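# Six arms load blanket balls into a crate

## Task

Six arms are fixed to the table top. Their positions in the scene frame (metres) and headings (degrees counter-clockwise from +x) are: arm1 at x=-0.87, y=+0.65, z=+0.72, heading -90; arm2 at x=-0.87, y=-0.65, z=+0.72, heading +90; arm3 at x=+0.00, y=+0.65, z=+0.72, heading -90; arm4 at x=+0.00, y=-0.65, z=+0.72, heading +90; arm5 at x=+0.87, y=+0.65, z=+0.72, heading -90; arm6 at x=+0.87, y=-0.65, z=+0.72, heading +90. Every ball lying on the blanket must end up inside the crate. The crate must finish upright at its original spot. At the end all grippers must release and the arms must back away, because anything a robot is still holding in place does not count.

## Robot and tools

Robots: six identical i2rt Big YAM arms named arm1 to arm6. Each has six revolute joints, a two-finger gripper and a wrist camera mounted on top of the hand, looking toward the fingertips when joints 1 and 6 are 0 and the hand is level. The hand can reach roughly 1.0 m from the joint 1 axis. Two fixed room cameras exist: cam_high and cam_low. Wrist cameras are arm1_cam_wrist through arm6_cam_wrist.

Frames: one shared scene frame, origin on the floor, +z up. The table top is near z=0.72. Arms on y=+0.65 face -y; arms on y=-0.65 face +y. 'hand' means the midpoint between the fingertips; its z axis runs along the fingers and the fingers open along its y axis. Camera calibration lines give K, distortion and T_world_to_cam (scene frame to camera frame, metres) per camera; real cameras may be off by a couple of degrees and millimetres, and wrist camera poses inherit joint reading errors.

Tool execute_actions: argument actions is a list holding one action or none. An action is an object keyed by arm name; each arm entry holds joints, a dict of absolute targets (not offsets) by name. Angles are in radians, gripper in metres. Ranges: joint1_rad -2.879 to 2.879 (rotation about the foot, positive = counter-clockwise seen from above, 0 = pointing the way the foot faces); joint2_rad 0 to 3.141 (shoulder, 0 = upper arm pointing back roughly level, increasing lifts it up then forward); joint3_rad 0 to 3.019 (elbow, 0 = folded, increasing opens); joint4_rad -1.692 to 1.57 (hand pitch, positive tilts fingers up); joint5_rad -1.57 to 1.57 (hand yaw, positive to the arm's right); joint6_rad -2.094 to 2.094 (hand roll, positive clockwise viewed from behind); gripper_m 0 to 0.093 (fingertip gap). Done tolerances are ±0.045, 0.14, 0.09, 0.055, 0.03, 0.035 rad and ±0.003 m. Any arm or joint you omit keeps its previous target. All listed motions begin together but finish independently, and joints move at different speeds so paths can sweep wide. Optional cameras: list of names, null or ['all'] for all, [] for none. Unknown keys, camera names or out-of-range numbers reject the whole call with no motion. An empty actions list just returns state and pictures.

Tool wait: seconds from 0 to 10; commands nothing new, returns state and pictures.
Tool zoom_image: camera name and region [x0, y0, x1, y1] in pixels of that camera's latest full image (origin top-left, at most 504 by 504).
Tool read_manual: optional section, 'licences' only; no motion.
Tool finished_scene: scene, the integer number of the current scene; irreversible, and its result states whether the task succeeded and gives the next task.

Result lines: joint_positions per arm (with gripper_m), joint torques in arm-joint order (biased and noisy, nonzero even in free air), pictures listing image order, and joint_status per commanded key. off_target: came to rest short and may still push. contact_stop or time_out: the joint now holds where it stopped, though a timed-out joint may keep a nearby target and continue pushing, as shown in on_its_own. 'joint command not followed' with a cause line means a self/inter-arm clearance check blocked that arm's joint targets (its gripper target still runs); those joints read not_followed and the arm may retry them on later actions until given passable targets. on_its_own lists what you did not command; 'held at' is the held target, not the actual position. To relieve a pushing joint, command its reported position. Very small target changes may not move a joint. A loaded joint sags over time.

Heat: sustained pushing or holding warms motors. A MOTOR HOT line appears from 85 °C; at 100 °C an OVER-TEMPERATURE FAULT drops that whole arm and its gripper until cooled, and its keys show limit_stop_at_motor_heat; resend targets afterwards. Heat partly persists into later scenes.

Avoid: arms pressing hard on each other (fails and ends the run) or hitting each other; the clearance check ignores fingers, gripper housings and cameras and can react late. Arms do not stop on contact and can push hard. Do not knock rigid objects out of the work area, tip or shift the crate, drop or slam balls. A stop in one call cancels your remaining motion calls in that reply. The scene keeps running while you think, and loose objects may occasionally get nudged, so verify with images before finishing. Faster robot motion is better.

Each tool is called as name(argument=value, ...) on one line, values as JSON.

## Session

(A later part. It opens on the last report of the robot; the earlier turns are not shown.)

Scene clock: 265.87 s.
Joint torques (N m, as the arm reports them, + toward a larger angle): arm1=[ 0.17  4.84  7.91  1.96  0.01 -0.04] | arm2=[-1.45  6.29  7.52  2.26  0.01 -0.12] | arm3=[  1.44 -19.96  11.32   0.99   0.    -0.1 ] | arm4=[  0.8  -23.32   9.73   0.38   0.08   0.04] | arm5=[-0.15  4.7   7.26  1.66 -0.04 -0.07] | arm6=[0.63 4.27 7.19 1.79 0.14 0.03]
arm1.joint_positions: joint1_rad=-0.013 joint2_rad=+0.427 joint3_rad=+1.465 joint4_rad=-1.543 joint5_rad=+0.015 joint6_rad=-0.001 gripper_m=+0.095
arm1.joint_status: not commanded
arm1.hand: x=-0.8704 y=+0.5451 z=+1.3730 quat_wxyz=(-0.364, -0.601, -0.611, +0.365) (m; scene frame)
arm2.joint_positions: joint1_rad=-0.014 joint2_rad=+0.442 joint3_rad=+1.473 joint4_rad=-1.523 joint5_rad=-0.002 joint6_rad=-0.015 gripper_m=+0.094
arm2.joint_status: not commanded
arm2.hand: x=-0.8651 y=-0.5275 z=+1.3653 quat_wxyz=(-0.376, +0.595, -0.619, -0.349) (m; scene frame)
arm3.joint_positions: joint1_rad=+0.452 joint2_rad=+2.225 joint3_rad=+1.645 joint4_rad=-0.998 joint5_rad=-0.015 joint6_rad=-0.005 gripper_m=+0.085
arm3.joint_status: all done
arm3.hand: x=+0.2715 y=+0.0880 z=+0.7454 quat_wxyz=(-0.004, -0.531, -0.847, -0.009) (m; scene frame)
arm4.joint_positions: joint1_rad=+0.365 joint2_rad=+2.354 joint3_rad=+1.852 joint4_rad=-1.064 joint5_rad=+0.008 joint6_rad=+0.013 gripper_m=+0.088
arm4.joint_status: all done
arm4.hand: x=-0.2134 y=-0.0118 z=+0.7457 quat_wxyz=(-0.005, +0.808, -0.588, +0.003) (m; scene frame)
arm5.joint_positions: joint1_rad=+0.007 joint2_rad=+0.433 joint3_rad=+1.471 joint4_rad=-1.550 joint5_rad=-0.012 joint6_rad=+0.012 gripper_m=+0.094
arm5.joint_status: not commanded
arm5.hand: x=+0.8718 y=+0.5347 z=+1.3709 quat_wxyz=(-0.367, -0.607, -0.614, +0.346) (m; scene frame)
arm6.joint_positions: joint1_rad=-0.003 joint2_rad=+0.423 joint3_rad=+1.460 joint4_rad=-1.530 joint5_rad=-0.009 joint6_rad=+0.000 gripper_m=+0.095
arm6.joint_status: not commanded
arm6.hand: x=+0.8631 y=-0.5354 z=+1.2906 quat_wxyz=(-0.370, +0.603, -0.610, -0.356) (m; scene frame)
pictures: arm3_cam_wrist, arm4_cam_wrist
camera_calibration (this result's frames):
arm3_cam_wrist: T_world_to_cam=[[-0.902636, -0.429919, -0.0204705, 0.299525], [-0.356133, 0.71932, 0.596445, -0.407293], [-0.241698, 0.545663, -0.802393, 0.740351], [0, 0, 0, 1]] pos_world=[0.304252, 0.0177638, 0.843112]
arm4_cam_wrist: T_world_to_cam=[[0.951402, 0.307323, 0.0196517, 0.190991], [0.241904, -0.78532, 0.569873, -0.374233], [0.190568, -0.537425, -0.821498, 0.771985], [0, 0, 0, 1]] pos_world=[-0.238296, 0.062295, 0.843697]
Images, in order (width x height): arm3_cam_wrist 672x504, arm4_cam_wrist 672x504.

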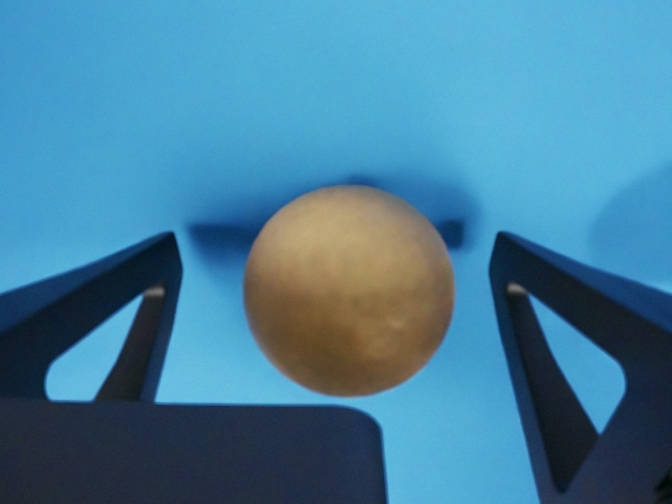

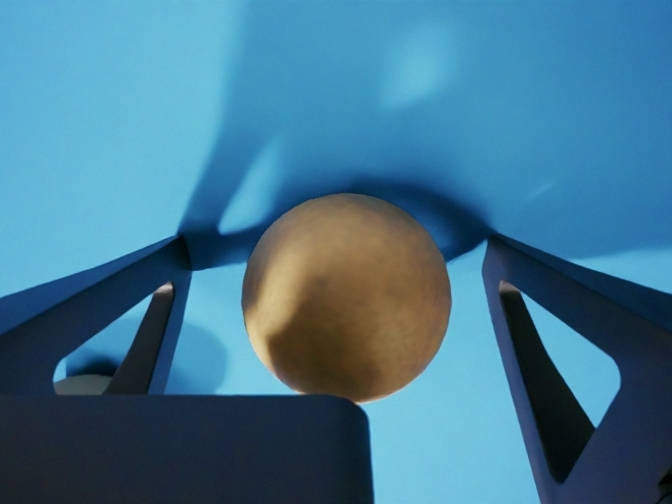

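execute_actions(actions=[{"arm3":{"joints":{"gripper_m":0.035}},"arm4":{"joints":{"gripper_m":0.035}}}], cameras=[])

execute_actions(actions=[{"arm3":{"joints":{"joint2_rad":1.4}},"arm4":{"joints":{"joint2_rad":1.4}}}], cameras=["arm3_cam_wrist","arm4_cam_wrist"])

execute_actions(actions=[{"arm4":{"joints":{"joint1_rad":0.94,"joint3_rad":2.22,"joint4_rad":-0.9}}}], cameras=[])

execute_actions(actions=[{"arm3":{"joints":{"joint1_rad":-0.815,"joint3_rad":2.35,"joint4_rad":-1.05}}}], cameras=[])

execute_actions(actions=[{"arm3":{"joints":{"joint2_rad":2.32}},"arm4":{"joints":{"joint2_rad":2.29}}}], cameras=["cam_high"])

Scene clock: 274.07 s.
Joint torques (N m, as the arm reports them, + toward a larger angle): arm1=[ 0.28  4.8   8.02  2.01  0.01 -0.04] | arm2=[-1.53  6.26  7.49  2.24  0.01 -0.12] | arm3=[  1.15 -19.85  11.34   0.97  -0.01  -0.1 ] | arm4=[  0.63 -23.44   9.85   0.39   0.07   0.03] | arm5=[-0.18  4.67  7.27  1.7  -0.04 -0.06] | arm6=[0.99 4.59 7.16 1.78 0.09 0.  ]
arm1.joint_positions: joint1_rad=-0.013 joint2_rad=+0.427 joint3_rad=+1.465 joint4_rad=-1.543 joint5_rad=+0.015 joint6_rad=-0.001 gripper_m=+0.095
arm1.joint_status: not commanded
arm1.hand: x=-0.8704 y=+0.5451 z=+1.3730 quat_wxyz=(-0.364, -0.601, -0.611, +0.365) (m; scene frame)
arm2.joint_positions: joint1_rad=-0.014 joint2_rad=+0.442 joint3_rad=+1.473 joint4_rad=-1.523 joint5_rad=-0.002 joint6_rad=-0.015 gripper_m=+0.094
arm2.joint_status: not commanded
arm2.hand: x=-0.8651 y=-0.5275 z=+1.3653 quat_wxyz=(-0.376, +0.595, -0.619, -0.349) (m; scene frame)
arm3.joint_positions: joint1_rad=+0.452 joint2_rad=+2.225 joint3_rad=+1.645 joint4_rad=-0.998 joint5_rad=-0.015 joint6_rad=-0.005 gripper_m=+0.047
arm3.joint_status: gripper_m off_target (ended at +0.047, target +0.035)
arm3.hand: x=+0.2715 y=+0.0880 z=+0.7454 quat_wxyz=(-0.003, -0.531, -0.847, -0.009) (m; scene frame)
arm4.joint_positions: joint1_rad=+0.365 joint2_rad=+2.354 joint3_rad=+1.852 joint4_rad=-1.064 joint5_rad=+0.008 joint6_rad=+0.013 gripper_m=+0.046
arm4.joint_status: gripper_m off_target (ended at +0.046, target +0.035)
arm4.hand: x=-0.2133 y=-0.0118 z=+0.7457 quat_wxyz=(-0.005, +0.808, -0.588, +0.003) (m; scene frame)
arm5.joint_positions: joint1_rad=+0.007 joint2_rad=+0.433 joint3_rad=+1.471 joint4_rad=-1.550 joint5_rad=-0.012 joint6_rad=+0.012 gripper_m=+0.094
arm5.joint_status: not commanded
arm5.hand: x=+0.8718 y=+0.5347 z=+1.3709 quat_wxyz=(-0.367, -0.607, -0.614, +0.346) (m; scene frame)
arm6.joint_positions: joint1_rad=-0.003 joint2_rad=+0.423 joint3_rad=+1.460 joint4_rad=-1.530 joint5_rad=-0.009 joint6_rad=+0.000 gripper_m=+0.095
arm6.joint_status: not commanded
arm6.hand: x=+0.8631 y=-0.5354 z=+1.2906 quat_wxyz=(-0.370, +0.603, -0.610, -0.356) (m; scene frame)
pictures: none
No camera images: the call's "cameras" was empty. Leave "cameras" out to get every camera's image.

Scene clock: 276.20 s.
Joint torques (N m, as the arm reports them, + toward a larger angle): arm1=[ 0.08  4.73  7.96  1.91  0.02 -0.03] | arm2=[-1.48  6.28  7.52  2.24  0.01 -0.12] | arm3=[  1.57 -12.13  12.17   2.53  -0.02  -0.12] | arm4=[  0.66 -13.74  11.02   1.93   0.07   0.03] | arm5=[-0.14  4.64  7.3   1.68 -0.04 -0.07] | arm6=[0.67 4.58 7.29 1.78 0.14 0.08]
arm1.joint_positions: joint1_rad=-0.013 joint2_rad=+0.427 joint3_rad=+1.465 joint4_rad=-1.543 joint5_rad=+0.015 joint6_rad=-0.001 gripper_m=+0.095
arm1.joint_status: not commanded
arm1.hand: x=-0.8704 y=+0.5451 z=+1.3730 quat_wxyz=(-0.364, -0.601, -0.611, +0.365) (m; scene frame)
arm2.joint_positions: joint1_rad=-0.014 joint2_rad=+0.442 joint3_rad=+1.473 joint4_rad=-1.523 joint5_rad=-0.002 joint6_rad=-0.015 gripper_m=+0.094
arm2.joint_status: not commanded
arm2.hand: x=-0.8651 y=-0.5275 z=+1.3653 quat_wxyz=(-0.376, +0.595, -0.619, -0.349) (m; scene frame)
arm3.joint_positions: joint1_rad=+0.452 joint2_rad=+1.404 joint3_rad=+1.667 joint4_rad=-0.998 joint5_rad=-0.015 joint6_rad=-0.005 gripper_m=+0.047
arm3.joint_status: all done
arm3.hand: x=+0.2489 y=+0.1313 z=+1.2603 quat_wxyz=(-0.349, -0.483, -0.775, +0.211) (m; scene frame)
arm4.joint_positions: joint1_rad=+0.365 joint2_rad=+1.410 joint3_rad=+1.858 joint4_rad=-1.064 joint5_rad=+0.008 joint6_rad=+0.013 gripper_m=+0.046
arm4.joint_status: all done
arm4.hand: x=-0.1843 y=-0.1055 z=+1.3632 quat_wxyz=(-0.269, +0.718, -0.524, -0.371) (m; scene frame)
arm5.joint_positions: joint1_rad=+0.007 joint2_rad=+0.433 joint3_rad=+1.471 joint4_rad=-1.550 joint5_rad=-0.012 joint6_rad=+0.012 gripper_m=+0.094
arm5.joint_status: not commanded
arm5.hand: x=+0.8718 y=+0.5347 z=+1.3709 quat_wxyz=(-0.367, -0.607, -0.614, +0.346) (m; scene frame)
arm6.joint_positions: joint1_rad=-0.003 joint2_rad=+0.423 joint3_rad=+1.460 joint4_rad=-1.530 joint5_rad=-0.009 joint6_rad=+0.000 gripper_m=+0.095
arm6.joint_status: not commanded
arm6.hand: x=+0.8631 y=-0.5354 z=+1.2906 quat_wxyz=(-0.370, +0.603, -0.610, -0.356) (m; scene frame)
pictures: arm3_cam_wrist, arm4_cam_wrist
camera_calibration (this result's frames):
arm3_cam_wrist: T_world_to_cam=[[-0.896948, -0.441856, -0.0157524, 0.302482], [-0.429888, 0.879873, -0.202533, 0.250675], [0.103351, -0.17489, -0.979149, 1.35594], [0, 0, 0, 1]] pos_world=[0.238936, 0.150231, 1.3832]
arm4_cam_wrist: T_world_to_cam=[[0.953816, 0.30038, 0.00252477, 0.203091], [0.283664, -0.897907, -0.336597, 0.424713], [-0.0988398, 0.321768, -0.941646, 1.42441], [0, 0, 0, 1]] pos_world=[-0.173399, -0.137979, 1.48373]
Images, in order (width x height): arm3_cam_wrist 672x504, arm4_cam_wrist 672x504.

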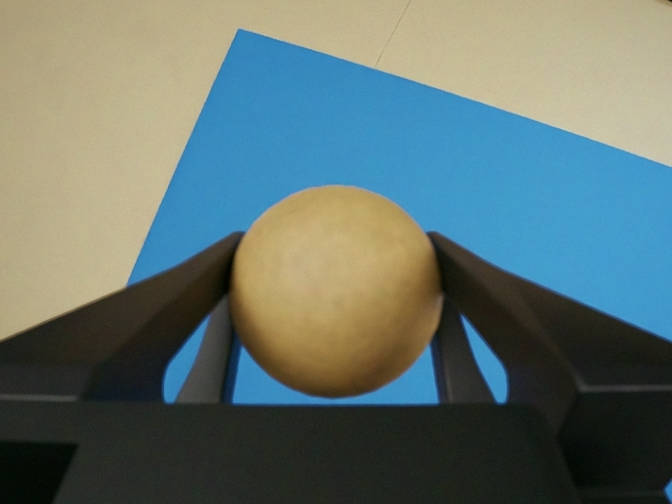

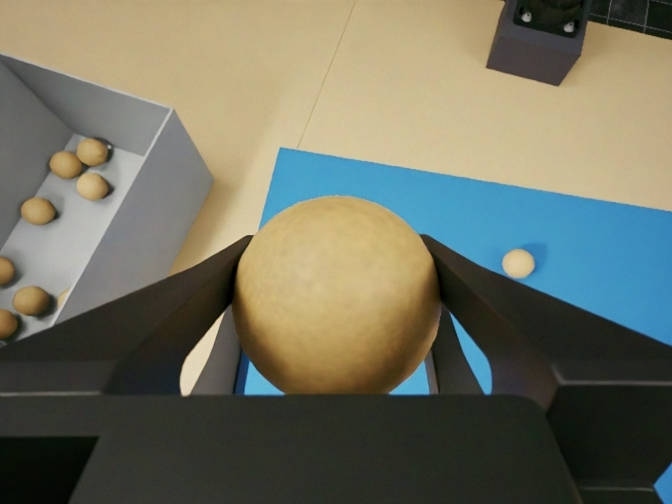

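Scene clock: 277.73 s.
Joint torques (N m, as the arm reports them, + toward a larger angle): arm1=[ 0.51  4.67  7.97  1.86  0.   -0.04] | arm2=[-1.51  6.26  7.5   2.25  0.01 -0.12] | arm3=[  1.17 -11.67  12.13   2.56  -0.01  -0.1 ] | arm4=[ 0.22 -9.97 12.66  2.85  0.12  0.03] | arm5=[-0.2   4.68  7.28  1.68 -0.04 -0.06] | arm6=[0.59 4.74 7.21 1.67 0.12 0.02]
arm1.joint_positions: joint1_rad=-0.013 joint2_rad=+0.427 joint3_rad=+1.465 joint4_rad=-1.543 joint5_rad=+0.015 joint6_rad=-0.001 gripper_m=+0.095
arm1.joint_status: not commanded
arm1.hand: x=-0.8704 y=+0.5451 z=+1.3730 quat_wxyz=(-0.364, -0.601, -0.611, +0.365) (m; scene frame)
arm2.joint_positions: joint1_rad=-0.014 joint2_rad=+0.442 joint3_rad=+1.473 joint4_rad=-1.523 joint5_rad=-0.002 joint6_rad=-0.015 gripper_m=+0.094
arm2.joint_status: not commanded
arm2.hand: x=-0.8651 y=-0.5275 z=+1.3653 quat_wxyz=(-0.376, +0.595, -0.619, -0.349) (m; scene frame)
arm3.joint_positions: joint1_rad=+0.452 joint2_rad=+1.404 joint3_rad=+1.667 joint4_rad=-0.998 joint5_rad=-0.015 joint6_rad=-0.005 gripper_m=+0.047
arm3.joint_status: not commanded
arm3.hand: x=+0.2489 y=+0.1313 z=+1.2603 quat_wxyz=(-0.349, -0.483, -0.775, +0.211) (m; scene frame)
arm4.joint_positions: joint1_rad=+0.942 joint2_rad=+1.397 joint3_rad=+2.182 joint4_rad=-0.913 joint5_rad=+0.006 joint6_rad=+0.013 gripper_m=+0.046
arm4.joint_status: all done
arm4.hand: x=-0.4246 y=-0.3143 z=+1.5774 quat_wxyz=(-0.215, +0.709, -0.253, -0.622) (m; scene frame)
arm5.joint_positions: joint1_rad=+0.007 joint2_rad=+0.433 joint3_rad=+1.471 joint4_rad=-1.550 joint5_rad=-0.012 joint6_rad=+0.012 gripper_m=+0.094
arm5.joint_status: not commanded
arm5.hand: x=+0.8718 y=+0.5347 z=+1.3709 quat_wxyz=(-0.367, -0.607, -0.614, +0.346) (m; scene frame)
arm6.joint_positions: joint1_rad=-0.003 joint2_rad=+0.423 joint3_rad=+1.460 joint4_rad=-1.530 joint5_rad=-0.009 joint6_rad=+0.000 gripper_m=+0.095
arm6.joint_status: not commanded
arm6.hand: x=+0.8631 y=-0.5354 z=+1.2906 quat_wxyz=(-0.370, +0.603, -0.610, -0.356) (m; scene frame)
pictures: none
No camera images: the call's "cameras" was empty. Leave "cameras" out to get every camera's image.

Scene clock: 279.37 s.
Joint torques (N m, as the arm reports them, + toward a larger angle): arm1=[ 0.25  4.62  7.92  1.89  0.01 -0.02] | arm2=[-1.51  6.23  7.5   2.24  0.01 -0.12] | arm3=[ 1.74 -7.47 10.8   2.32 -0.13 -0.13] | arm4=[  0.14 -10.08  12.66   2.85   0.12   0.03] | arm5=[-0.25  4.71  7.3   1.68 -0.04 -0.07] | arm6=[0.96 4.26 7.22 1.68 0.12 0.02]
arm1.joint_positions: joint1_rad=-0.013 joint2_rad=+0.427 joint3_rad=+1.465 joint4_rad=-1.543 joint5_rad=+0.015 joint6_rad=-0.001 gripper_m=+0.095
arm1.joint_status: not commanded
arm1.hand: x=-0.8704 y=+0.5451 z=+1.3730 quat_wxyz=(-0.364, -0.601, -0.611, +0.365) (m; scene frame)
arm2.joint_positions: joint1_rad=-0.014 joint2_rad=+0.442 joint3_rad=+1.473 joint4_rad=-1.523 joint5_rad=-0.002 joint6_rad=-0.015 gripper_m=+0.094
arm2.joint_status: not commanded
arm2.hand: x=-0.8651 y=-0.5275 z=+1.3653 quat_wxyz=(-0.376, +0.595, -0.619, -0.349) (m; scene frame)
arm3.joint_positions: joint1_rad=-0.813 joint2_rad=+1.388 joint3_rad=+2.324 joint4_rad=-1.043 joint5_rad=-0.012 joint6_rad=-0.005 gripper_m=+0.047
arm3.joint_status: all done
arm3.hand: x=-0.3614 y=+0.3150 z=+1.6037 quat_wxyz=(-0.249, -0.691, -0.277, +0.619) (m; scene frame)
arm4.joint_positions: joint1_rad=+0.942 joint2_rad=+1.397 joint3_rad=+2.182 joint4_rad=-0.913 joint5_rad=+0.006 joint6_rad=+0.013 gripper_m=+0.046
arm4.joint_status: not commanded
arm4.hand: x=-0.4246 y=-0.3143 z=+1.5774 quat_wxyz=(-0.215, +0.709, -0.253, -0.622) (m; scene frame)
arm5.joint_positions: joint1_rad=+0.007 joint2_rad=+0.433 joint3_rad=+1.471 joint4_rad=-1.550 joint5_rad=-0.012 joint6_rad=+0.012 gripper_m=+0.094
arm5.joint_status: not commanded
arm5.hand: x=+0.8718 y=+0.5347 z=+1.3709 quat_wxyz=(-0.367, -0.607, -0.614, +0.346) (m; scene frame)
arm6.joint_positions: joint1_rad=-0.003 joint2_rad=+0.423 joint3_rad=+1.460 joint4_rad=-1.530 joint5_rad=-0.009 joint6_rad=+0.000 gripper_m=+0.095
arm6.joint_status: not commanded
arm6.hand: x=+0.8631 y=-0.5354 z=+1.2906 quat_wxyz=(-0.370, +0.603, -0.610, -0.356) (m; scene frame)
pictures: none
No camera images: the call's "cameras" was empty. Leave "cameras" out to get every camera's image.

Scene clock: 281.50 s.
Joint torques (N m, as the arm reports them, + toward a larger angle): arm1=[ 0.39  4.87  7.91  2.02  0.02 -0.03] | arm2=[-1.49  6.29  7.5   2.25  0.01 -0.12] | arm3=[  1.44 -21.07  14.82   1.68  -0.16  -0.15] | arm4=[  0.18 -24.88  13.55   1.71   0.12   0.03] | arm5=[-0.19  4.59  7.29  1.69 -0.04 -0.06] | arm6=[0.67 4.18 7.23 1.71 0.09 0.03]
arm1.joint_positions: joint1_rad=-0.013 joint2_rad=+0.427 joint3_rad=+1.465 joint4_rad=-1.543 joint5_rad=+0.015 joint6_rad=-0.001 gripper_m=+0.095
arm1.joint_status: not commanded
arm1.hand: x=-0.8704 y=+0.5451 z=+1.3730 quat_wxyz=(-0.364, -0.601, -0.611, +0.365) (m; scene frame)
arm2.joint_positions: joint1_rad=-0.014 joint2_rad=+0.442 joint3_rad=+1.473 joint4_rad=-1.523 joint5_rad=-0.002 joint6_rad=-0.015 gripper_m=+0.094
arm2.joint_status: not commanded
arm2.hand: x=-0.8651 y=-0.5275 z=+1.3653 quat_wxyz=(-0.376, +0.595, -0.619, -0.349) (m; scene frame)
arm3.joint_positions: joint1_rad=-0.813 joint2_rad=+2.292 joint3_rad=+2.318 joint4_rad=-1.047 joint5_rad=-0.012 joint6_rad=-0.005 gripper_m=+0.047
arm3.joint_status: all done
arm3.hand: x=-0.6083 y=+0.0803 z=+0.9774 quat_wxyz=(-0.106, -0.894, -0.356, +0.249) (m; scene frame)
arm4.joint_positions: joint1_rad=+0.942 joint2_rad=+2.281 joint3_rad=+2.193 joint4_rad=-0.903 joint5_rad=+0.006 joint6_rad=+0.013 gripper_m=+0.046
arm4.joint_status: all done
arm4.hand: x=-0.6552 y=-0.1307 z=+0.9565 quat_wxyz=(-0.095, +0.904, -0.321, -0.267) (m; scene frame)
arm5.joint_positions: joint1_rad=+0.007 joint2_rad=+0.433 joint3_rad=+1.471 joint4_rad=-1.550 joint5_rad=-0.012 joint6_rad=+0.012 gripper_m=+0.094
arm5.joint_status: not commanded
arm5.hand: x=+0.8718 y=+0.5347 z=+1.3709 quat_wxyz=(-0.367, -0.607, -0.614, +0.346) (m; scene frame)
arm6.joint_positions: joint1_rad=-0.003 joint2_rad=+0.423 joint3_rad=+1.460 joint4_rad=-1.530 joint5_rad=-0.009 joint6_rad=+0.000 gripper_m=+0.095
arm6.joint_status: not commanded
arm6.hand: x=+0.8631 y=-0.5354 z=+1.2906 quat_wxyz=(-0.370, +0.603, -0.610, -0.356) (m; scene frame)
pictures: cam_high
Images, in order (width x height): cam_high 672x504.

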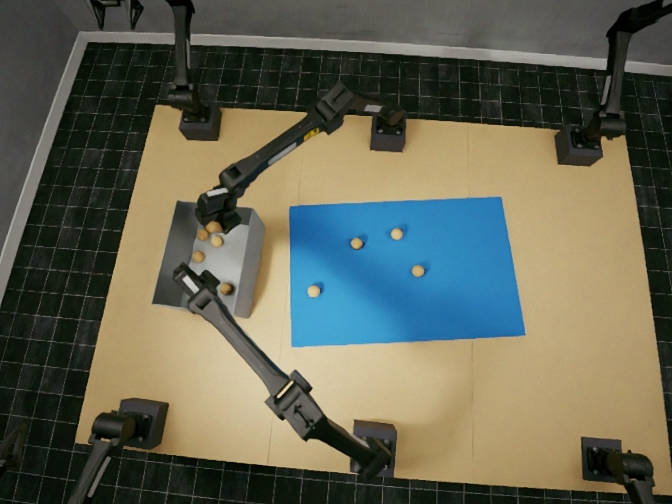

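execute_actions(actions=[{"arm3":{"joints":{"gripper_m":0.085}},"arm4":{"joints":{"gripper_m":0.088}}}], cameras=[])

execute_actions(actions=[{"arm3":{"joints":{"joint2_rad":1.4}},"arm4":{"joints":{"joint2_rad":1.4}}}], cameras=[])

execute_actions(actions=[{"arm3":{"joints":{"joint1_rad":0.11,"joint3_rad":1.15,"joint4_rad":-0.761}}}], cameras=[])

execute_actions(actions=[{"arm4":{"joints":{"joint1_rad":0.5,"joint3_rad":1.586,"joint4_rad":-0.934}},"arm3":{"joints":{"joint2_rad":1.8}}}], cameras=[])

execute_actions(actions=[{"arm4":{"joints":{"joint2_rad":2.09}}}], cameras=["arm3_cam_wrist","arm4_cam_wrist"])

Scene clock: 291.43 s.
Joint torques (N m, as the arm reports them, + toward a larger angle): arm1=[ 0.28  4.75  7.97  1.92  0.   -0.03] | arm2=[-1.49  6.26  7.51  2.24  0.01 -0.12] | arm3=[  1.37 -21.08  14.79   1.8   -0.13  -0.12] | arm4=[  0.13 -25.6   13.59   1.71   0.12   0.03] | arm5=[-0.22  4.73  7.28  1.69 -0.04 -0.06] | arm6=[0.79 3.91 7.05 1.68 0.12 0.  ]
arm1.joint_positions: joint1_rad=-0.013 joint2_rad=+0.427 joint3_rad=+1.465 joint4_rad=-1.543 joint5_rad=+0.015 joint6_rad=-0.001 gripper_m=+0.095
arm1.joint_status: not commanded
arm1.hand: x=-0.8704 y=+0.5451 z=+1.3730 quat_wxyz=(-0.364, -0.601, -0.611, +0.365) (m; scene frame)
arm2.joint_positions: joint1_rad=-0.014 joint2_rad=+0.442 joint3_rad=+1.473 joint4_rad=-1.523 joint5_rad=-0.002 joint6_rad=-0.015 gripper_m=+0.094
arm2.joint_status: not commanded
arm2.hand: x=-0.8651 y=-0.5275 z=+1.3653 quat_wxyz=(-0.376, +0.595, -0.619, -0.349) (m; scene frame)
arm3.joint_positions: joint1_rad=-0.813 joint2_rad=+2.292 joint3_rad=+2.318 joint4_rad=-1.047 joint5_rad=-0.012 joint6_rad=-0.005 gripper_m=+0.085
arm3.joint_status: all done
arm3.hand: x=-0.6083 y=+0.0803 z=+0.9774 quat_wxyz=(-0.106, -0.894, -0.356, +0.249) (m; scene frame)
arm4.joint_positions: joint1_rad=+0.942 joint2_rad=+2.281 joint3_rad=+2.193 joint4_rad=-0.903 joint5_rad=+0.006 joint6_rad=+0.013 gripper_m=+0.088
arm4.joint_status: all done
arm4.hand: x=-0.6552 y=-0.1307 z=+0.9565 quat_wxyz=(-0.095, +0.904, -0.321, -0.267) (m; scene frame)
arm5.joint_positions: joint1_rad=+0.007 joint2_rad=+0.433 joint3_rad=+1.471 joint4_rad=-1.550 joint5_rad=-0.012 joint6_rad=+0.012 gripper_m=+0.094
arm5.joint_status: not commanded
arm5.hand: x=+0.8718 y=+0.5347 z=+1.3709 quat_wxyz=(-0.367, -0.607, -0.614, +0.346) (m; scene frame)
arm6.joint_positions: joint1_rad=-0.003 joint2_rad=+0.423 joint3_rad=+1.460 joint4_rad=-1.530 joint5_rad=-0.009 joint6_rad=+0.000 gripper_m=+0.095
arm6.joint_status: not commanded
arm6.hand: x=+0.8631 y=-0.5354 z=+1.2906 quat_wxyz=(-0.370, +0.603, -0.610, -0.356) (m; scene frame)
pictures: none
No camera images: the call's "cameras" was empty. Leave "cameras" out to get every camera's image.

Scene clock: 293.97 s.
Joint torques (N m, as the arm reports them, + toward a larger angle): arm1=[ 0.41  4.74  7.91  1.98  0.01 -0.02] | arm2=[-1.51  6.29  7.51  2.26  0.01 -0.12] | arm3=[ 1.57 -7.17  9.78  2.67 -0.15 -0.1 ] | arm4=[ 0.19 -9.11  9.46  2.16  0.12  0.03] | arm5=[-0.28  4.65  7.28  1.7  -0.04 -0.06] | arm6=[0.89 4.5  7.2  1.83 0.12 0.02]
arm1.joint_positions: joint1_rad=-0.013 joint2_rad=+0.427 joint3_rad=+1.465 joint4_rad=-1.543 joint5_rad=+0.015 joint6_rad=-0.001 gripper_m=+0.095
arm1.joint_status: not commanded
arm1.hand: x=-0.8704 y=+0.5451 z=+1.3730 quat_wxyz=(-0.364, -0.601, -0.611, +0.365) (m; scene frame)
arm2.joint_positions: joint1_rad=-0.014 joint2_rad=+0.442 joint3_rad=+1.473 joint4_rad=-1.523 joint5_rad=-0.002 joint6_rad=-0.015 gripper_m=+0.094
arm2.joint_status: not commanded
arm2.hand: x=-0.8651 y=-0.5275 z=+1.3653 quat_wxyz=(-0.376, +0.595, -0.619, -0.349) (m; scene frame)
arm3.joint_positions: joint1_rad=-0.813 joint2_rad=+1.387 joint3_rad=+2.334 joint4_rad=-1.047 joint5_rad=-0.012 joint6_rad=-0.005 gripper_m=+0.085
arm3.joint_status: all done
arm3.hand: x=-0.3585 y=+0.3177 z=+1.6080 quat_wxyz=(-0.250, -0.689, -0.276, +0.622) (m; scene frame)
arm4.joint_positions: joint1_rad=+0.942 joint2_rad=+1.394 joint3_rad=+2.213 joint4_rad=-0.899 joint5_rad=+0.006 joint6_rad=+0.013 gripper_m=+0.088
arm4.joint_status: all done
arm4.hand: x=-0.4176 y=-0.3198 z=+1.5979 quat_wxyz=(-0.220, +0.694, -0.248, -0.639) (m; scene frame)
arm5.joint_positions: joint1_rad=+0.007 joint2_rad=+0.433 joint3_rad=+1.471 joint4_rad=-1.550 joint5_rad=-0.012 joint6_rad=+0.012 gripper_m=+0.094
arm5.joint_status: not commanded
arm5.hand: x=+0.8718 y=+0.5347 z=+1.3709 quat_wxyz=(-0.367, -0.607, -0.614, +0.346) (m; scene frame)
arm6.joint_positions: joint1_rad=-0.003 joint2_rad=+0.423 joint3_rad=+1.460 joint4_rad=-1.530 joint5_rad=-0.009 joint6_rad=+0.000 gripper_m=+0.095
arm6.joint_status: not commanded
arm6.hand: x=+0.8631 y=-0.5354 z=+1.2906 quat_wxyz=(-0.370, +0.603, -0.610, -0.356) (m; scene frame)
pictures: none
No camera images: the call's "cameras" was empty. Leave "cameras" out to get every camera's image.

Scene clock: 295.77 s.
Joint torques (N m, as the arm reports them, + toward a larger angle): arm1=[ 0.21  4.7   7.96  1.96  0.01 -0.04] | arm2=[-1.46  6.32  7.5   2.25  0.01 -0.12] | arm3=[  1.29 -11.09  11.45   2.19   0.02  -0.12] | arm4=[ 0.16 -9.6   9.47  2.18  0.12  0.03] | arm5=[-0.1   4.62  7.28  1.71 -0.04 -0.06] | arm6=[0.76 4.02 7.07 1.68 0.14 0.02]
arm1.joint_positions: joint1_rad=-0.013 joint2_rad=+0.427 joint3_rad=+1.465 joint4_rad=-1.543 joint5_rad=+0.015 joint6_rad=-0.001 gripper_m=+0.095
arm1.joint_status: not commanded
arm1.hand: x=-0.8704 y=+0.5451 z=+1.3730 quat_wxyz=(-0.364, -0.601, -0.611, +0.365) (m; scene frame)
arm2.joint_positions: joint1_rad=-0.014 joint2_rad=+0.442 joint3_rad=+1.473 joint4_rad=-1.523 joint5_rad=-0.002 joint6_rad=-0.015 gripper_m=+0.094
arm2.joint_status: not commanded
arm2.hand: x=-0.8651 y=-0.5275 z=+1.3653 quat_wxyz=(-0.376, +0.595, -0.619, -0.349) (m; scene frame)
arm3.joint_positions: joint1_rad=+0.117 joint2_rad=+1.401 joint3_rad=+1.151 joint4_rad=-0.771 joint5_rad=-0.015 joint6_rad=-0.005 gripper_m=+0.085
arm3.joint_status: all done
arm3.hand: x=+0.0594 y=+0.1304 z=+1.0208 quat_wxyz=(-0.209, -0.639, -0.720, +0.175) (m; scene frame)
arm4.joint_positions: joint1_rad=+0.942 joint2_rad=+1.394 joint3_rad=+2.213 joint4_rad=-0.899 joint5_rad=+0.006 joint6_rad=+0.013 gripper_m=+0.088
arm4.joint_status: not commanded
arm4.hand: x=-0.4176 y=-0.3198 z=+1.5979 quat_wxyz=(-0.220, +0.694, -0.248, -0.639) (m; scene frame)
arm5.joint_positions: joint1_rad=+0.007 joint2_rad=+0.433 joint3_rad=+1.471 joint4_rad=-1.550 joint5_rad=-0.012 joint6_rad=+0.012 gripper_m=+0.094
arm5.joint_status: not commanded
arm5.hand: x=+0.8718 y=+0.5347 z=+1.3709 quat_wxyz=(-0.367, -0.607, -0.614, +0.346) (m; scene frame)
arm6.joint_positions: joint1_rad=-0.003 joint2_rad=+0.423 joint3_rad=+1.460 joint4_rad=-1.530 joint5_rad=-0.009 joint6_rad=+0.000 gripper_m=+0.095
arm6.joint_status: not commanded
arm6.hand: x=+0.8631 y=-0.5354 z=+1.2906 quat_wxyz=(-0.370, +0.603, -0.610, -0.356) (m; scene frame)
pictures: none
No camera images: the call's "cameras" was empty. Leave "cameras" out to get every camera's image.

Scene clock: 297.37 s.
Joint torques (N m, as the arm reports them, + toward a larger angle): arm1=[ 0.13  4.75  7.95  1.93  0.01 -0.06] | arm2=[-1.49  6.27  7.5   2.24  0.01 -0.12] | arm3=[  1.33 -14.37   9.82   1.37   0.    -0.12] | arm4=[  0.75 -13.78  11.12   1.79   0.02   0.04] | arm5=[-0.14  4.68  7.29  1.69 -0.04 -0.06] | arm6=[0.48 4.65 7.12 1.65 0.08 0.03]
arm1.joint_positions: joint1_rad=-0.013 joint2_rad=+0.427 joint3_rad=+1.465 joint4_rad=-1.543 joint5_rad=+0.015 joint6_rad=-0.001 gripper_m=+0.095
arm1.joint_status: not commanded
arm1.hand: x=-0.8704 y=+0.5451 z=+1.3730 quat_wxyz=(-0.364, -0.601, -0.611, +0.365) (m; scene frame)
arm2.joint_positions: joint1_rad=-0.014 joint2_rad=+0.442 joint3_rad=+1.473 joint4_rad=-1.523 joint5_rad=-0.002 joint6_rad=-0.015 gripper_m=+0.094
arm2.joint_status: not commanded
arm2.hand: x=-0.8651 y=-0.5275 z=+1.3653 quat_wxyz=(-0.376, +0.595, -0.619, -0.349) (m; scene frame)
arm3.joint_positions: joint1_rad=+0.117 joint2_rad=+1.797 joint3_rad=+1.140 joint4_rad=-0.771 joint5_rad=-0.015 joint6_rad=-0.005 gripper_m=+0.085
arm3.joint_status: all done
arm3.hand: x=+0.0588 y=+0.1431 z=+0.8174 quat_wxyz=(-0.061, -0.663, -0.745, +0.041) (m; scene frame)
arm4.joint_positions: joint1_rad=+0.494 joint2_rad=+1.406 joint3_rad=+1.588 joint4_rad=-0.932 joint5_rad=+0.009 joint6_rad=+0.013 gripper_m=+0.088
arm4.joint_status: all done
arm4.hand: x=-0.2558 y=-0.1252 z=+1.2404 quat_wxyz=(-0.213, +0.775, -0.492, -0.335) (m; scene frame)
arm5.joint_positions: joint1_rad=+0.007 joint2_rad=+0.433 joint3_rad=+1.471 joint4_rad=-1.550 joint5_rad=-0.012 joint6_rad=+0.012 gripper_m=+0.094
arm5.joint_status: not commanded
arm5.hand: x=+0.8718 y=+0.5347 z=+1.3709 quat_wxyz=(-0.367, -0.607, -0.614, +0.346) (m; scene frame)
arm6.joint_positions: joint1_rad=-0.003 joint2_rad=+0.423 joint3_rad=+1.460 joint4_rad=-1.530 joint5_rad=-0.009 joint6_rad=+0.000 gripper_m=+0.095
arm6.joint_status: not commanded
arm6.hand: x=+0.8631 y=-0.5354 z=+1.2906 quat_wxyz=(-0.370, +0.603, -0.610, -0.356) (m; scene frame)
pictures: none
No camera images: the call's "cameras" was empty. Leave "cameras" out to get every camera's image.

Scene clock: 299.00 s.
Joint torques (N m, as the arm reports them, + toward a larger angle): arm1=[ 0.46  5.13  7.86  1.91  0.01 -0.04] | arm2=[-1.53  6.21  7.51  2.24  0.01 -0.12] | arm3=[  1.03 -14.24   9.86   1.48  -0.01  -0.1 ] | arm4=[  0.72 -21.17  10.09   0.66   0.02   0.04] | arm5=[-0.19  4.72  7.28  1.68 -0.04 -0.06] | arm6=[ 0.79  4.22  7.29  1.73  0.1  -0.02]
arm1.joint_positions: joint1_rad=-0.013 joint2_rad=+0.427 joint3_rad=+1.465 joint4_rad=-1.543 joint5_rad=+0.015 joint6_rad=-0.001 gripper_m=+0.095
arm1.joint_status: not commanded
arm1.hand: x=-0.8704 y=+0.5451 z=+1.3730 quat_wxyz=(-0.364, -0.601, -0.611, +0.365) (m; scene frame)
arm2.joint_positions: joint1_rad=-0.014 joint2_rad=+0.442 joint3_rad=+1.473 joint4_rad=-1.523 joint5_rad=-0.002 joint6_rad=-0.015 gripper_m=+0.094
arm2.joint_status: not commanded
arm2.hand: x=-0.8651 y=-0.5275 z=+1.3653 quat_wxyz=(-0.376, +0.595, -0.619, -0.349) (m; scene frame)
arm3.joint_positions: joint1_rad=+0.117 joint2_rad=+1.797 joint3_rad=+1.140 joint4_rad=-0.771 joint5_rad=-0.015 joint6_rad=-0.005 gripper_m=+0.085
arm3.joint_status: not commanded
arm3.hand: x=+0.0588 y=+0.1431 z=+0.8174 quat_wxyz=(-0.061, -0.663, -0.745, +0.041) (m; scene frame)
arm4.joint_positions: joint1_rad=+0.494 joint2_rad=+2.091 joint3_rad=+1.574 joint4_rad=-0.932 joint5_rad=+0.009 joint6_rad=+0.013 gripper_m=+0.088
arm4.joint_status: all done
arm4.hand: x=-0.2750 y=-0.0823 z=+0.8167 quat_wxyz=(-0.036, +0.843, -0.535, -0.047) (m; scene frame)
arm5.joint_positions: joint1_rad=+0.007 joint2_rad=+0.433 joint3_rad=+1.471 joint4_rad=-1.550 joint5_rad=-0.012 joint6_rad=+0.012 gripper_m=+0.094
arm5.joint_status: not commanded
arm5.hand: x=+0.8718 y=+0.5347 z=+1.3709 quat_wxyz=(-0.367, -0.607, -0.614, +0.346) (m; scene frame)
arm6.joint_positions: joint1_rad=-0.003 joint2_rad=+0.423 joint3_rad=+1.460 joint4_rad=-1.530 joint5_rad=-0.009 joint6_rad=+0.000 gripper_m=+0.095
arm6.joint_status: not commanded
arm6.hand: x=+0.8631 y=-0.5354 z=+1.2906 quat_wxyz=(-0.370, +0.603, -0.610, -0.356) (m; scene frame)
pictures: arm3_cam_wrist, arm4_cam_wrist
camera_calibration (this result's frames):
arm3_cam_wrist: T_world_to_cam=[[-0.993486, -0.111887, -0.0216094, 0.0934509], [-0.108833, 0.875405, 0.470979, -0.499967], [-0.0337793, 0.470262, -0.88188, 0.780142], [0, 0, 0, 1]] pos_world=[0.0647821, 0.0812581, 0.925485]
arm4_cam_wrist: T_world_to_cam=[[0.904966, 0.425056, 0.019067, 0.267263], [0.366937, -0.802344, 0.470745, -0.341265], [0.215391, -0.419012, -0.882063, 0.870147], [0, 0, 0, 1]] pos_world=[-0.304064, -0.0228122, 0.923078]
Images, in order (width x height): arm3_cam_wrist 672x504, arm4_cam_wrist 672x504.

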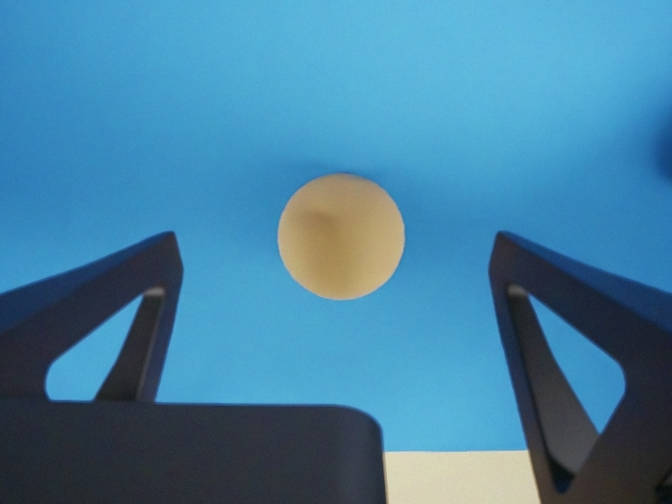

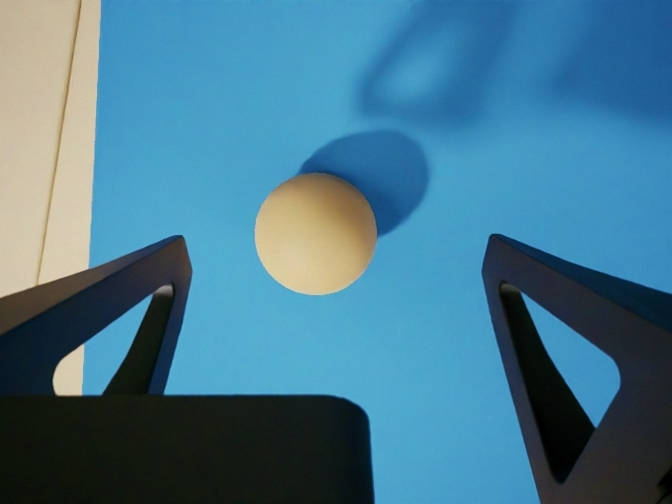

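execute_actions(actions=[{"arm3":{"joints":{"joint2_rad":1.935}},"arm4":{"joints":{"joint2_rad":2.21,"joint1_rad":0.512}}}], cameras=["arm3_cam_wrist","arm4_cam_wrist"])

Scene clock: 304.20 s.
Joint torques (N m, as the arm reports them, + toward a larger angle): arm1=[ 0.29  4.52  7.91  1.96  0.02 -0.03] | arm2=[-1.51  6.27  7.49  2.25  0.01 -0.12] | arm3=[  0.66 -15.92   8.5    1.1   -0.02  -0.13] | arm4=[  0.57 -21.96   9.1    0.42   0.05   0.03] | arm5=[-0.14  4.67  7.29  1.69 -0.04 -0.06] | arm6=[0.45 3.7  7.28 1.72 0.16 0.01]
arm1.joint_positions: joint1_rad=-0.013 joint2_rad=+0.427 joint3_rad=+1.465 joint4_rad=-1.543 joint5_rad=+0.015 joint6_rad=-0.001 gripper_m=+0.095
arm1.joint_status: not commanded
arm1.hand: x=-0.8704 y=+0.5451 z=+1.3730 quat_wxyz=(-0.364, -0.601, -0.611, +0.365) (m; scene frame)
arm2.joint_positions: joint1_rad=-0.014 joint2_rad=+0.442 joint3_rad=+1.473 joint4_rad=-1.523 joint5_rad=-0.002 joint6_rad=-0.015 gripper_m=+0.094
arm2.joint_status: not commanded
arm2.hand: x=-0.8651 y=-0.5275 z=+1.3653 quat_wxyz=(-0.376, +0.595, -0.619, -0.349) (m; scene frame)
arm3.joint_positions: joint1_rad=+0.117 joint2_rad=+1.937 joint3_rad=+1.140 joint4_rad=-0.771 joint5_rad=-0.015 joint6_rad=-0.005 gripper_m=+0.085
arm3.joint_status: all done
arm3.hand: x=+0.0567 y=+0.1649 z=+0.7502 quat_wxyz=(-0.008, -0.665, -0.747, -0.006) (m; scene frame)
arm4.joint_positions: joint1_rad=+0.508 joint2_rad=+2.207 joint3_rad=+1.576 joint4_rad=-0.934 joint5_rad=+0.008 joint6_rad=+0.013 gripper_m=+0.088
arm4.joint_status: all done
arm4.hand: x=-0.2740 y=-0.1038 z=+0.7478 quat_wxyz=(-0.006, +0.848, -0.529, +0.002) (m; scene frame)
arm5.joint_positions: joint1_rad=+0.007 joint2_rad=+0.433 joint3_rad=+1.471 joint4_rad=-1.550 joint5_rad=-0.012 joint6_rad=+0.012 gripper_m=+0.094
arm5.joint_status: not commanded
arm5.hand: x=+0.8718 y=+0.5347 z=+1.3709 quat_wxyz=(-0.367, -0.607, -0.614, +0.346) (m; scene frame)
arm6.joint_positions: joint1_rad=-0.003 joint2_rad=+0.423 joint3_rad=+1.460 joint4_rad=-1.530 joint5_rad=-0.009 joint6_rad=+0.000 gripper_m=+0.095
arm6.joint_status: not commanded
arm6.hand: x=+0.8631 y=-0.5354 z=+1.2906 quat_wxyz=(-0.370, +0.603, -0.610, -0.356) (m; scene frame)
pictures: arm3_cam_wrist, arm4_cam_wrist
camera_calibration (this result's frames):
arm3_cam_wrist: T_world_to_cam=[[-0.993757, -0.109464, -0.0215511, 0.0918741], [-0.101047, 0.801227, 0.589766, -0.564915], [-0.0472909, 0.588262, -0.807286, 0.635955], [0, 0, 0, 1]] pos_world=[0.0642927, 0.0885741, 0.848545]
arm4_cam_wrist: T_world_to_cam=[[0.898041, 0.439462, 0.0199018, 0.275754], [0.351227, -0.743505, 0.569069, -0.398141], [0.264881, -0.504057, -0.822049, 0.760022], [0, 0, 0, 1]] pos_world=[-0.309116, -0.0341084, 0.845856]
Images, in order (width x height): arm3_cam_wrist 672x504, arm4_cam_wrist 672x504.

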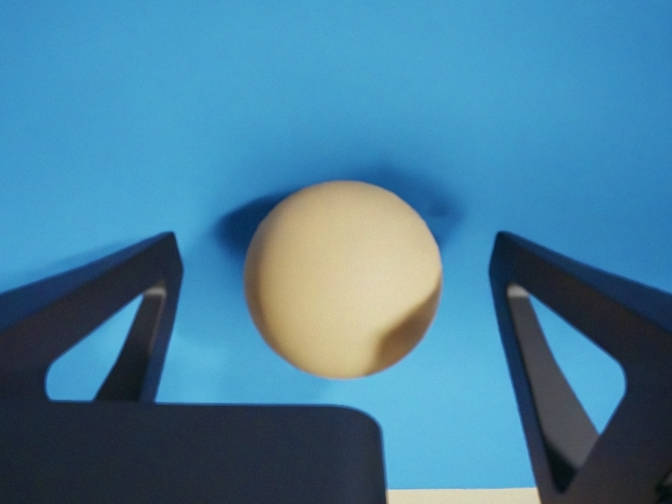

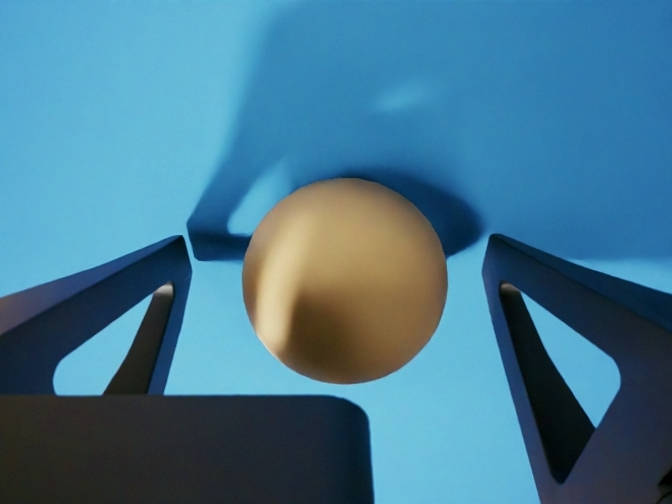

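execute_actions(actions=[{"arm3":{"joints":{"joint2_rad":1.95}},"arm4":{"joints":{"gripper_m":0.035}}}], cameras=[])

execute_actions(actions=[{"arm3":{"joints":{"gripper_m":0.035}},"arm4":{"joints":{"joint2_rad":1.4}}}], cameras=[])

execute_actions(actions=[{"arm3":{"joints":{"joint2_rad":1.35}},"arm4":{"joints":{"joint1_rad":0.94,"joint3_rad":2.22,"joint4_rad":-0.9}}}], cameras=["arm3_cam_wrist","arm4_cam_wrist"])

execute_actions(actions=[{"arm3":{"joints":{"joint1_rad":-0.815,"joint3_rad":2.35,"joint4_rad":-1.05}}}], cameras=[])

execute_actions(actions=[{"arm3":{"joints":{"joint2_rad":2.32}},"arm4":{"joints":{"joint2_rad":2.29}}}], cameras=["cam_high"])

Scene clock: 315.50 s.
Joint torques (N m, as the arm reports them, + toward a larger angle): arm1=[ 0.27  4.93  7.88  1.94  0.   -0.04] | arm2=[-1.47  6.26  7.52  2.25  0.01 -0.12] | arm3=[  1.11 -14.49   8.56   1.06   0.    -0.13] | arm4=[  0.53 -21.68   9.18   0.44   0.05   0.03] | arm5=[-0.22  4.58  7.28  1.69 -0.04 -0.06] | arm6=[0.96 4.81 7.24 1.56 0.12 0.  ]
arm1.joint_positions: joint1_rad=-0.013 joint2_rad=+0.427 joint3_rad=+1.465 joint4_rad=-1.543 joint5_rad=+0.015 joint6_rad=-0.001 gripper_m=+0.095
arm1.joint_status: not commanded
arm1.hand: x=-0.8704 y=+0.5451 z=+1.3730 quat_wxyz=(-0.364, -0.601, -0.611, +0.365) (m; scene frame)
arm2.joint_positions: joint1_rad=-0.014 joint2_rad=+0.442 joint3_rad=+1.473 joint4_rad=-1.523 joint5_rad=-0.002 joint6_rad=-0.015 gripper_m=+0.094
arm2.joint_status: not commanded
arm2.hand: x=-0.8651 y=-0.5275 z=+1.3653 quat_wxyz=(-0.376, +0.595, -0.619, -0.349) (m; scene frame)
arm3.joint_positions: joint1_rad=+0.117 joint2_rad=+1.937 joint3_rad=+1.140 joint4_rad=-0.771 joint5_rad=-0.015 joint6_rad=-0.005 gripper_m=+0.085
arm3.joint_status: all done
arm3.hand: x=+0.0567 y=+0.1649 z=+0.7502 quat_wxyz=(-0.008, -0.665, -0.747, -0.006) (m; scene frame)
arm4.joint_positions: joint1_rad=+0.508 joint2_rad=+2.207 joint3_rad=+1.576 joint4_rad=-0.934 joint5_rad=+0.008 joint6_rad=+0.013 gripper_m=+0.047
arm4.joint_status: gripper_m off_target (ended at +0.047, target +0.035)
arm4.hand: x=-0.2740 y=-0.1038 z=+0.7478 quat_wxyz=(-0.006, +0.848, -0.529, +0.002) (m; scene frame)
arm5.joint_positions: joint1_rad=+0.007 joint2_rad=+0.433 joint3_rad=+1.471 joint4_rad=-1.550 joint5_rad=-0.012 joint6_rad=+0.012 gripper_m=+0.094
arm5.joint_status: not commanded
arm5.hand: x=+0.8718 y=+0.5347 z=+1.3709 quat_wxyz=(-0.367, -0.607, -0.614, +0.346) (m; scene frame)
arm6.joint_positions: joint1_rad=-0.003 joint2_rad=+0.423 joint3_rad=+1.460 joint4_rad=-1.530 joint5_rad=-0.009 joint6_rad=+0.000 gripper_m=+0.095
arm6.joint_status: not commanded
arm6.hand: x=+0.8631 y=-0.5354 z=+1.2906 quat_wxyz=(-0.370, +0.603, -0.610, -0.356) (m; scene frame)
pictures: none
No camera images: the call's "cameras" was empty. Leave "cameras" out to get every camera's image.

Scene clock: 317.30 s.
Joint torques (N m, as the arm reports them, + toward a larger angle): arm1=[ 0.31  4.71  8.    1.97  0.02 -0.04] | arm2=[-1.46  6.25  7.5   2.24  0.01 -0.12] | arm3=[  0.97 -14.35   8.57   1.11  -0.02  -0.11] | arm4=[  0.6  -14.71  12.06   1.86   0.05   0.03] | arm5=[-0.12  4.72  7.27  1.68 -0.05 -0.06] | arm6=[0.81 4.49 7.23 1.73 0.12 0.05]
arm1.joint_positions: joint1_rad=-0.013 joint2_rad=+0.427 joint3_rad=+1.465 joint4_rad=-1.543 joint5_rad=+0.015 joint6_rad=-0.001 gripper_m=+0.095
arm1.joint_status: not commanded
arm1.hand: x=-0.8704 y=+0.5451 z=+1.3730 quat_wxyz=(-0.364, -0.601, -0.611, +0.365) (m; scene frame)
arm2.joint_positions: joint1_rad=-0.014 joint2_rad=+0.442 joint3_rad=+1.473 joint4_rad=-1.523 joint5_rad=-0.002 joint6_rad=-0.015 gripper_m=+0.094
arm2.joint_status: not commanded
arm2.hand: x=-0.8651 y=-0.5275 z=+1.3653 quat_wxyz=(-0.376, +0.595, -0.619, -0.349) (m; scene frame)
arm3.joint_positions: joint1_rad=+0.117 joint2_rad=+1.937 joint3_rad=+1.140 joint4_rad=-0.771 joint5_rad=-0.015 joint6_rad=-0.004 gripper_m=+0.047
arm3.joint_status: gripper_m off_target (ended at +0.047, target +0.035)
arm3.hand: x=+0.0567 y=+0.1649 z=+0.7502 quat_wxyz=(-0.008, -0.665, -0.747, -0.006) (m; scene frame)
arm4.joint_positions: joint1_rad=+0.508 joint2_rad=+1.412 joint3_rad=+1.576 joint4_rad=-0.934 joint5_rad=+0.008 joint6_rad=+0.013 gripper_m=+0.047
arm4.joint_status: all done
arm4.hand: x=-0.2633 y=-0.1287 z=+1.2305 quat_wxyz=(-0.206, +0.781, -0.489, -0.329) (m; scene frame)
arm5.joint_positions: joint1_rad=+0.007 joint2_rad=+0.433 joint3_rad=+1.471 joint4_rad=-1.550 joint5_rad=-0.012 joint6_rad=+0.012 gripper_m=+0.094
arm5.joint_status: not commanded
arm5.hand: x=+0.8718 y=+0.5347 z=+1.3709 quat_wxyz=(-0.367, -0.607, -0.614, +0.346) (m; scene frame)
arm6.joint_positions: joint1_rad=-0.003 joint2_rad=+0.423 joint3_rad=+1.460 joint4_rad=-1.530 joint5_rad=-0.009 joint6_rad=+0.000 gripper_m=+0.095
arm6.joint_status: not commanded
arm6.hand: x=+0.8631 y=-0.5354 z=+1.2906 quat_wxyz=(-0.370, +0.603, -0.610, -0.356) (m; scene frame)
pictures: none
No camera images: the call's "cameras" was empty. Leave "cameras" out to get every camera's image.

Scene clock: 319.03 s.
Joint torques (N m, as the arm reports them, + toward a larger angle): arm1=[ 0.11  4.8   7.91  1.96  0.01 -0.04] | arm2=[-1.51  6.26  7.51  2.25  0.01 -0.12] | arm3=[ 1.38 -9.81 12.62  2.31 -0.03 -0.13] | arm4=[ -0.2  -10.73  11.62   2.79   0.12   0.03] | arm5=[-0.16  4.66  7.28  1.67 -0.04 -0.06] | arm6=[0.22 4.33 7.19 1.75 0.13 0.04]
arm1.joint_positions: joint1_rad=-0.013 joint2_rad=+0.427 joint3_rad=+1.465 joint4_rad=-1.543 joint5_rad=+0.015 joint6_rad=-0.001 gripper_m=+0.095
arm1.joint_status: not commanded
arm1.hand: x=-0.8704 y=+0.5451 z=+1.3730 quat_wxyz=(-0.364, -0.601, -0.611, +0.365) (m; scene frame)
arm2.joint_positions: joint1_rad=-0.014 joint2_rad=+0.442 joint3_rad=+1.473 joint4_rad=-1.523 joint5_rad=-0.002 joint6_rad=-0.015 gripper_m=+0.094
arm2.joint_status: not commanded
arm2.hand: x=-0.8651 y=-0.5275 z=+1.3653 quat_wxyz=(-0.376, +0.595, -0.619, -0.349) (m; scene frame)
arm3.joint_positions: joint1_rad=+0.117 joint2_rad=+1.341 joint3_rad=+1.140 joint4_rad=-0.771 joint5_rad=-0.015 joint6_rad=-0.004 gripper_m=+0.047
arm3.joint_status: all done
arm3.hand: x=+0.0583 y=+0.1393 z=+1.0447 quat_wxyz=(-0.226, -0.634, -0.714, +0.191) (m; scene frame)
arm4.joint_positions: joint1_rad=+0.946 joint2_rad=+1.405 joint3_rad=+2.193 joint4_rad=-0.911 joint5_rad=+0.006 joint6_rad=+0.013 gripper_m=+0.047
arm4.joint_status: all done
arm4.hand: x=-0.4277 y=-0.3144 z=+1.5793 quat_wxyz=(-0.214, +0.708, -0.251, -0.625) (m; scene frame)
arm5.joint_positions: joint1_rad=+0.007 joint2_rad=+0.433 joint3_rad=+1.471 joint4_rad=-1.550 joint5_rad=-0.012 joint6_rad=+0.012 gripper_m=+0.094
arm5.joint_status: not commanded
arm5.hand: x=+0.8718 y=+0.5347 z=+1.3709 quat_wxyz=(-0.367, -0.607, -0.614, +0.346) (m; scene frame)
arm6.joint_positions: joint1_rad=-0.003 joint2_rad=+0.423 joint3_rad=+1.460 joint4_rad=-1.530 joint5_rad=-0.009 joint6_rad=+0.000 gripper_m=+0.095
arm6.joint_status: not commanded
arm6.hand: x=+0.8631 y=-0.5354 z=+1.2906 quat_wxyz=(-0.370, +0.603, -0.610, -0.356) (m; scene frame)
pictures: arm3_cam_wrist, arm4_cam_wrist
camera_calibration (this result's frames):
arm3_cam_wrist: T_world_to_cam=[[-0.992689, -0.119085, -0.0197007, 0.0963588], [-0.119719, 0.992193, 0.0349454, -0.163867], [0.0153855, 0.0370484, -0.999195, 1.16249], [0, 0, 0, 1]] pos_world=[0.0581508, 0.130994, 1.16918]
arm4_cam_wrist: T_world_to_cam=[[0.629362, 0.777052, -0.00967765, 0.527764], [0.517684, -0.428513, -0.740526, 1.26456], [-0.579575, 0.461049, -0.671958, 1.08329], [0, 0, 0, 1]] pos_world=[-0.358949, -0.36767, 1.66947]
Images, in order (width x height): arm3_cam_wrist 672x504, arm4_cam_wrist 672x504.

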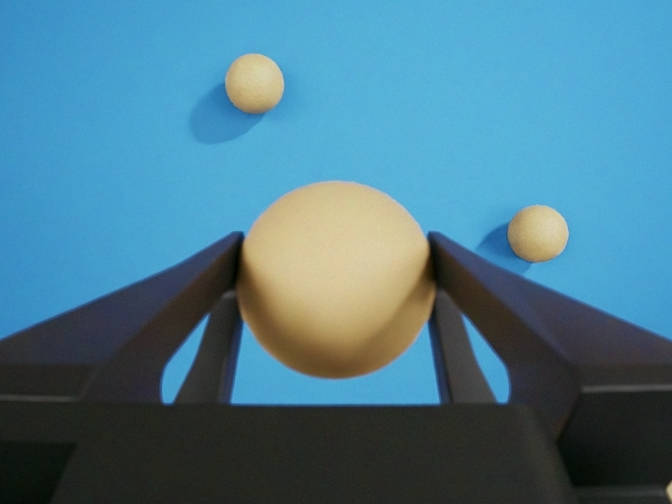

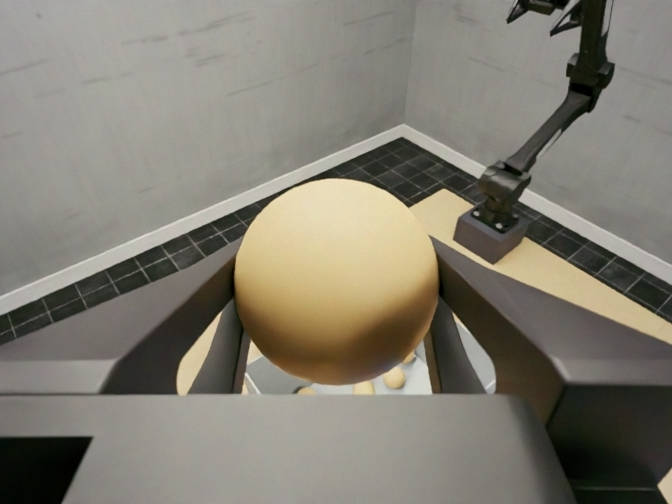

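Scene clock: 321.07 s.
Joint torques (N m, as the arm reports them, + toward a larger angle): arm1=[ 0.44  4.91  7.94  1.94  0.01 -0.05] | arm2=[-1.49  6.24  7.51  2.24  0.01 -0.12] | arm3=[ 1.07 -6.64  8.83  2.1  -0.14 -0.12] | arm4=[ -0.21 -10.92  11.6    2.78   0.13   0.03] | arm5=[-0.13  4.63  7.28  1.68 -0.04 -0.06] | arm6=[ 0.36  4.69  7.33  1.73  0.11 -0.01]
arm1.joint_positions: joint1_rad=-0.013 joint2_rad=+0.427 joint3_rad=+1.465 joint4_rad=-1.543 joint5_rad=+0.015 joint6_rad=-0.001 gripper_m=+0.095
arm1.joint_status: not commanded
arm1.hand: x=-0.8704 y=+0.5451 z=+1.3730 quat_wxyz=(-0.364, -0.601, -0.611, +0.365) (m; scene frame)
arm2.joint_positions: joint1_rad=-0.014 joint2_rad=+0.442 joint3_rad=+1.473 joint4_rad=-1.523 joint5_rad=-0.002 joint6_rad=-0.015 gripper_m=+0.094
arm2.joint_status: not commanded
arm2.hand: x=-0.8651 y=-0.5275 z=+1.3653 quat_wxyz=(-0.376, +0.595, -0.619, -0.349) (m; scene frame)
arm3.joint_positions: joint1_rad=-0.810 joint2_rad=+1.350 joint3_rad=+2.339 joint4_rad=-1.037 joint5_rad=-0.011 joint6_rad=-0.004 gripper_m=+0.047
arm3.joint_status: all done
arm3.hand: x=-0.3384 y=+0.3348 z=+1.6299 quat_wxyz=(-0.258, -0.672, -0.271, +0.639) (m; scene frame)
arm4.joint_positions: joint1_rad=+0.946 joint2_rad=+1.405 joint3_rad=+2.193 joint4_rad=-0.911 joint5_rad=+0.006 joint6_rad=+0.013 gripper_m=+0.047
arm4.joint_status: not commanded
arm4.hand: x=-0.4277 y=-0.3144 z=+1.5793 quat_wxyz=(-0.214, +0.708, -0.251, -0.625) (m; scene frame)
arm5.joint_positions: joint1_rad=+0.007 joint2_rad=+0.433 joint3_rad=+1.471 joint4_rad=-1.550 joint5_rad=-0.012 joint6_rad=+0.012 gripper_m=+0.094
arm5.joint_status: not commanded
arm5.hand: x=+0.8718 y=+0.5347 z=+1.3709 quat_wxyz=(-0.367, -0.607, -0.614, +0.346) (m; scene frame)
arm6.joint_positions: joint1_rad=-0.003 joint2_rad=+0.423 joint3_rad=+1.460 joint4_rad=-1.530 joint5_rad=-0.009 joint6_rad=+0.000 gripper_m=+0.095
arm6.joint_status: not commanded
arm6.hand: x=+0.8631 y=-0.5354 z=+1.2906 quat_wxyz=(-0.370, +0.603, -0.610, -0.356) (m; scene frame)
pictures: none
No camera images: the call's "cameras" was empty. Leave "cameras" out to get every camera's image.

Scene clock: 323.20 s.
Joint torques (N m, as the arm reports them, + toward a larger angle): arm1=[-0.07  4.64  7.96  1.96  0.01 -0.03] | arm2=[-1.49  6.27  7.51  2.25  0.01 -0.12] | arm3=[  1.3  -21.23  14.96   1.68  -0.13  -0.11] | arm4=[ -0.18 -25.1   13.57   1.67   0.13   0.03] | arm5=[-0.25  4.69  7.27  1.69 -0.04 -0.06] | arm6=[0.46 3.51 7.21 1.83 0.11 0.04]
arm1.joint_positions: joint1_rad=-0.013 joint2_rad=+0.427 joint3_rad=+1.465 joint4_rad=-1.543 joint5_rad=+0.015 joint6_rad=-0.001 gripper_m=+0.095
arm1.joint_status: not commanded
arm1.hand: x=-0.8704 y=+0.5451 z=+1.3730 quat_wxyz=(-0.364, -0.601, -0.611, +0.365) (m; scene frame)
arm2.joint_positions: joint1_rad=-0.014 joint2_rad=+0.442 joint3_rad=+1.473 joint4_rad=-1.523 joint5_rad=-0.002 joint6_rad=-0.015 gripper_m=+0.094
arm2.joint_status: not commanded
arm2.hand: x=-0.8651 y=-0.5275 z=+1.3653 quat_wxyz=(-0.376, +0.595, -0.619, -0.349) (m; scene frame)
arm3.joint_positions: joint1_rad=-0.810 joint2_rad=+2.292 joint3_rad=+2.318 joint4_rad=-1.047 joint5_rad=-0.011 joint6_rad=-0.004 gripper_m=+0.047
arm3.joint_status: all done
arm3.hand: x=-0.6066 y=+0.0785 z=+0.9774 quat_wxyz=(-0.106, -0.894, -0.358, +0.249) (m; scene frame)
arm4.joint_positions: joint1_rad=+0.946 joint2_rad=+2.280 joint3_rad=+2.193 joint4_rad=-0.903 joint5_rad=+0.006 joint6_rad=+0.013 gripper_m=+0.047
arm4.joint_status: all done
arm4.hand: x=-0.6572 y=-0.1332 z=+0.9568 quat_wxyz=(-0.095, +0.904, -0.320, -0.268) (m; scene frame)
arm5.joint_positions: joint1_rad=+0.007 joint2_rad=+0.433 joint3_rad=+1.471 joint4_rad=-1.550 joint5_rad=-0.012 joint6_rad=+0.012 gripper_m=+0.094
arm5.joint_status: not commanded
arm5.hand: x=+0.8718 y=+0.5347 z=+1.3709 quat_wxyz=(-0.367, -0.607, -0.614, +0.346) (m; scene frame)
arm6.joint_positions: joint1_rad=-0.003 joint2_rad=+0.423 joint3_rad=+1.460 joint4_rad=-1.530 joint5_rad=-0.009 joint6_rad=+0.000 gripper_m=+0.095
arm6.joint_status: not commanded
arm6.hand: x=+0.8631 y=-0.5354 z=+1.2906 quat_wxyz=(-0.370, +0.603, -0.610, -0.356) (m; scene frame)
pictures: cam_high
Images, in order (width x height): cam_high 672x504.

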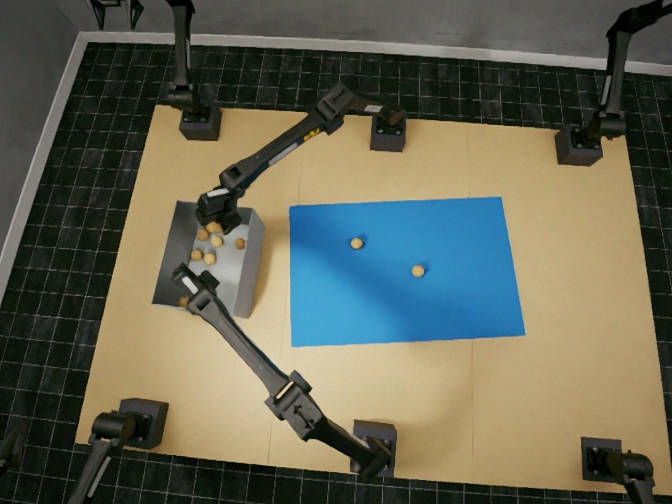

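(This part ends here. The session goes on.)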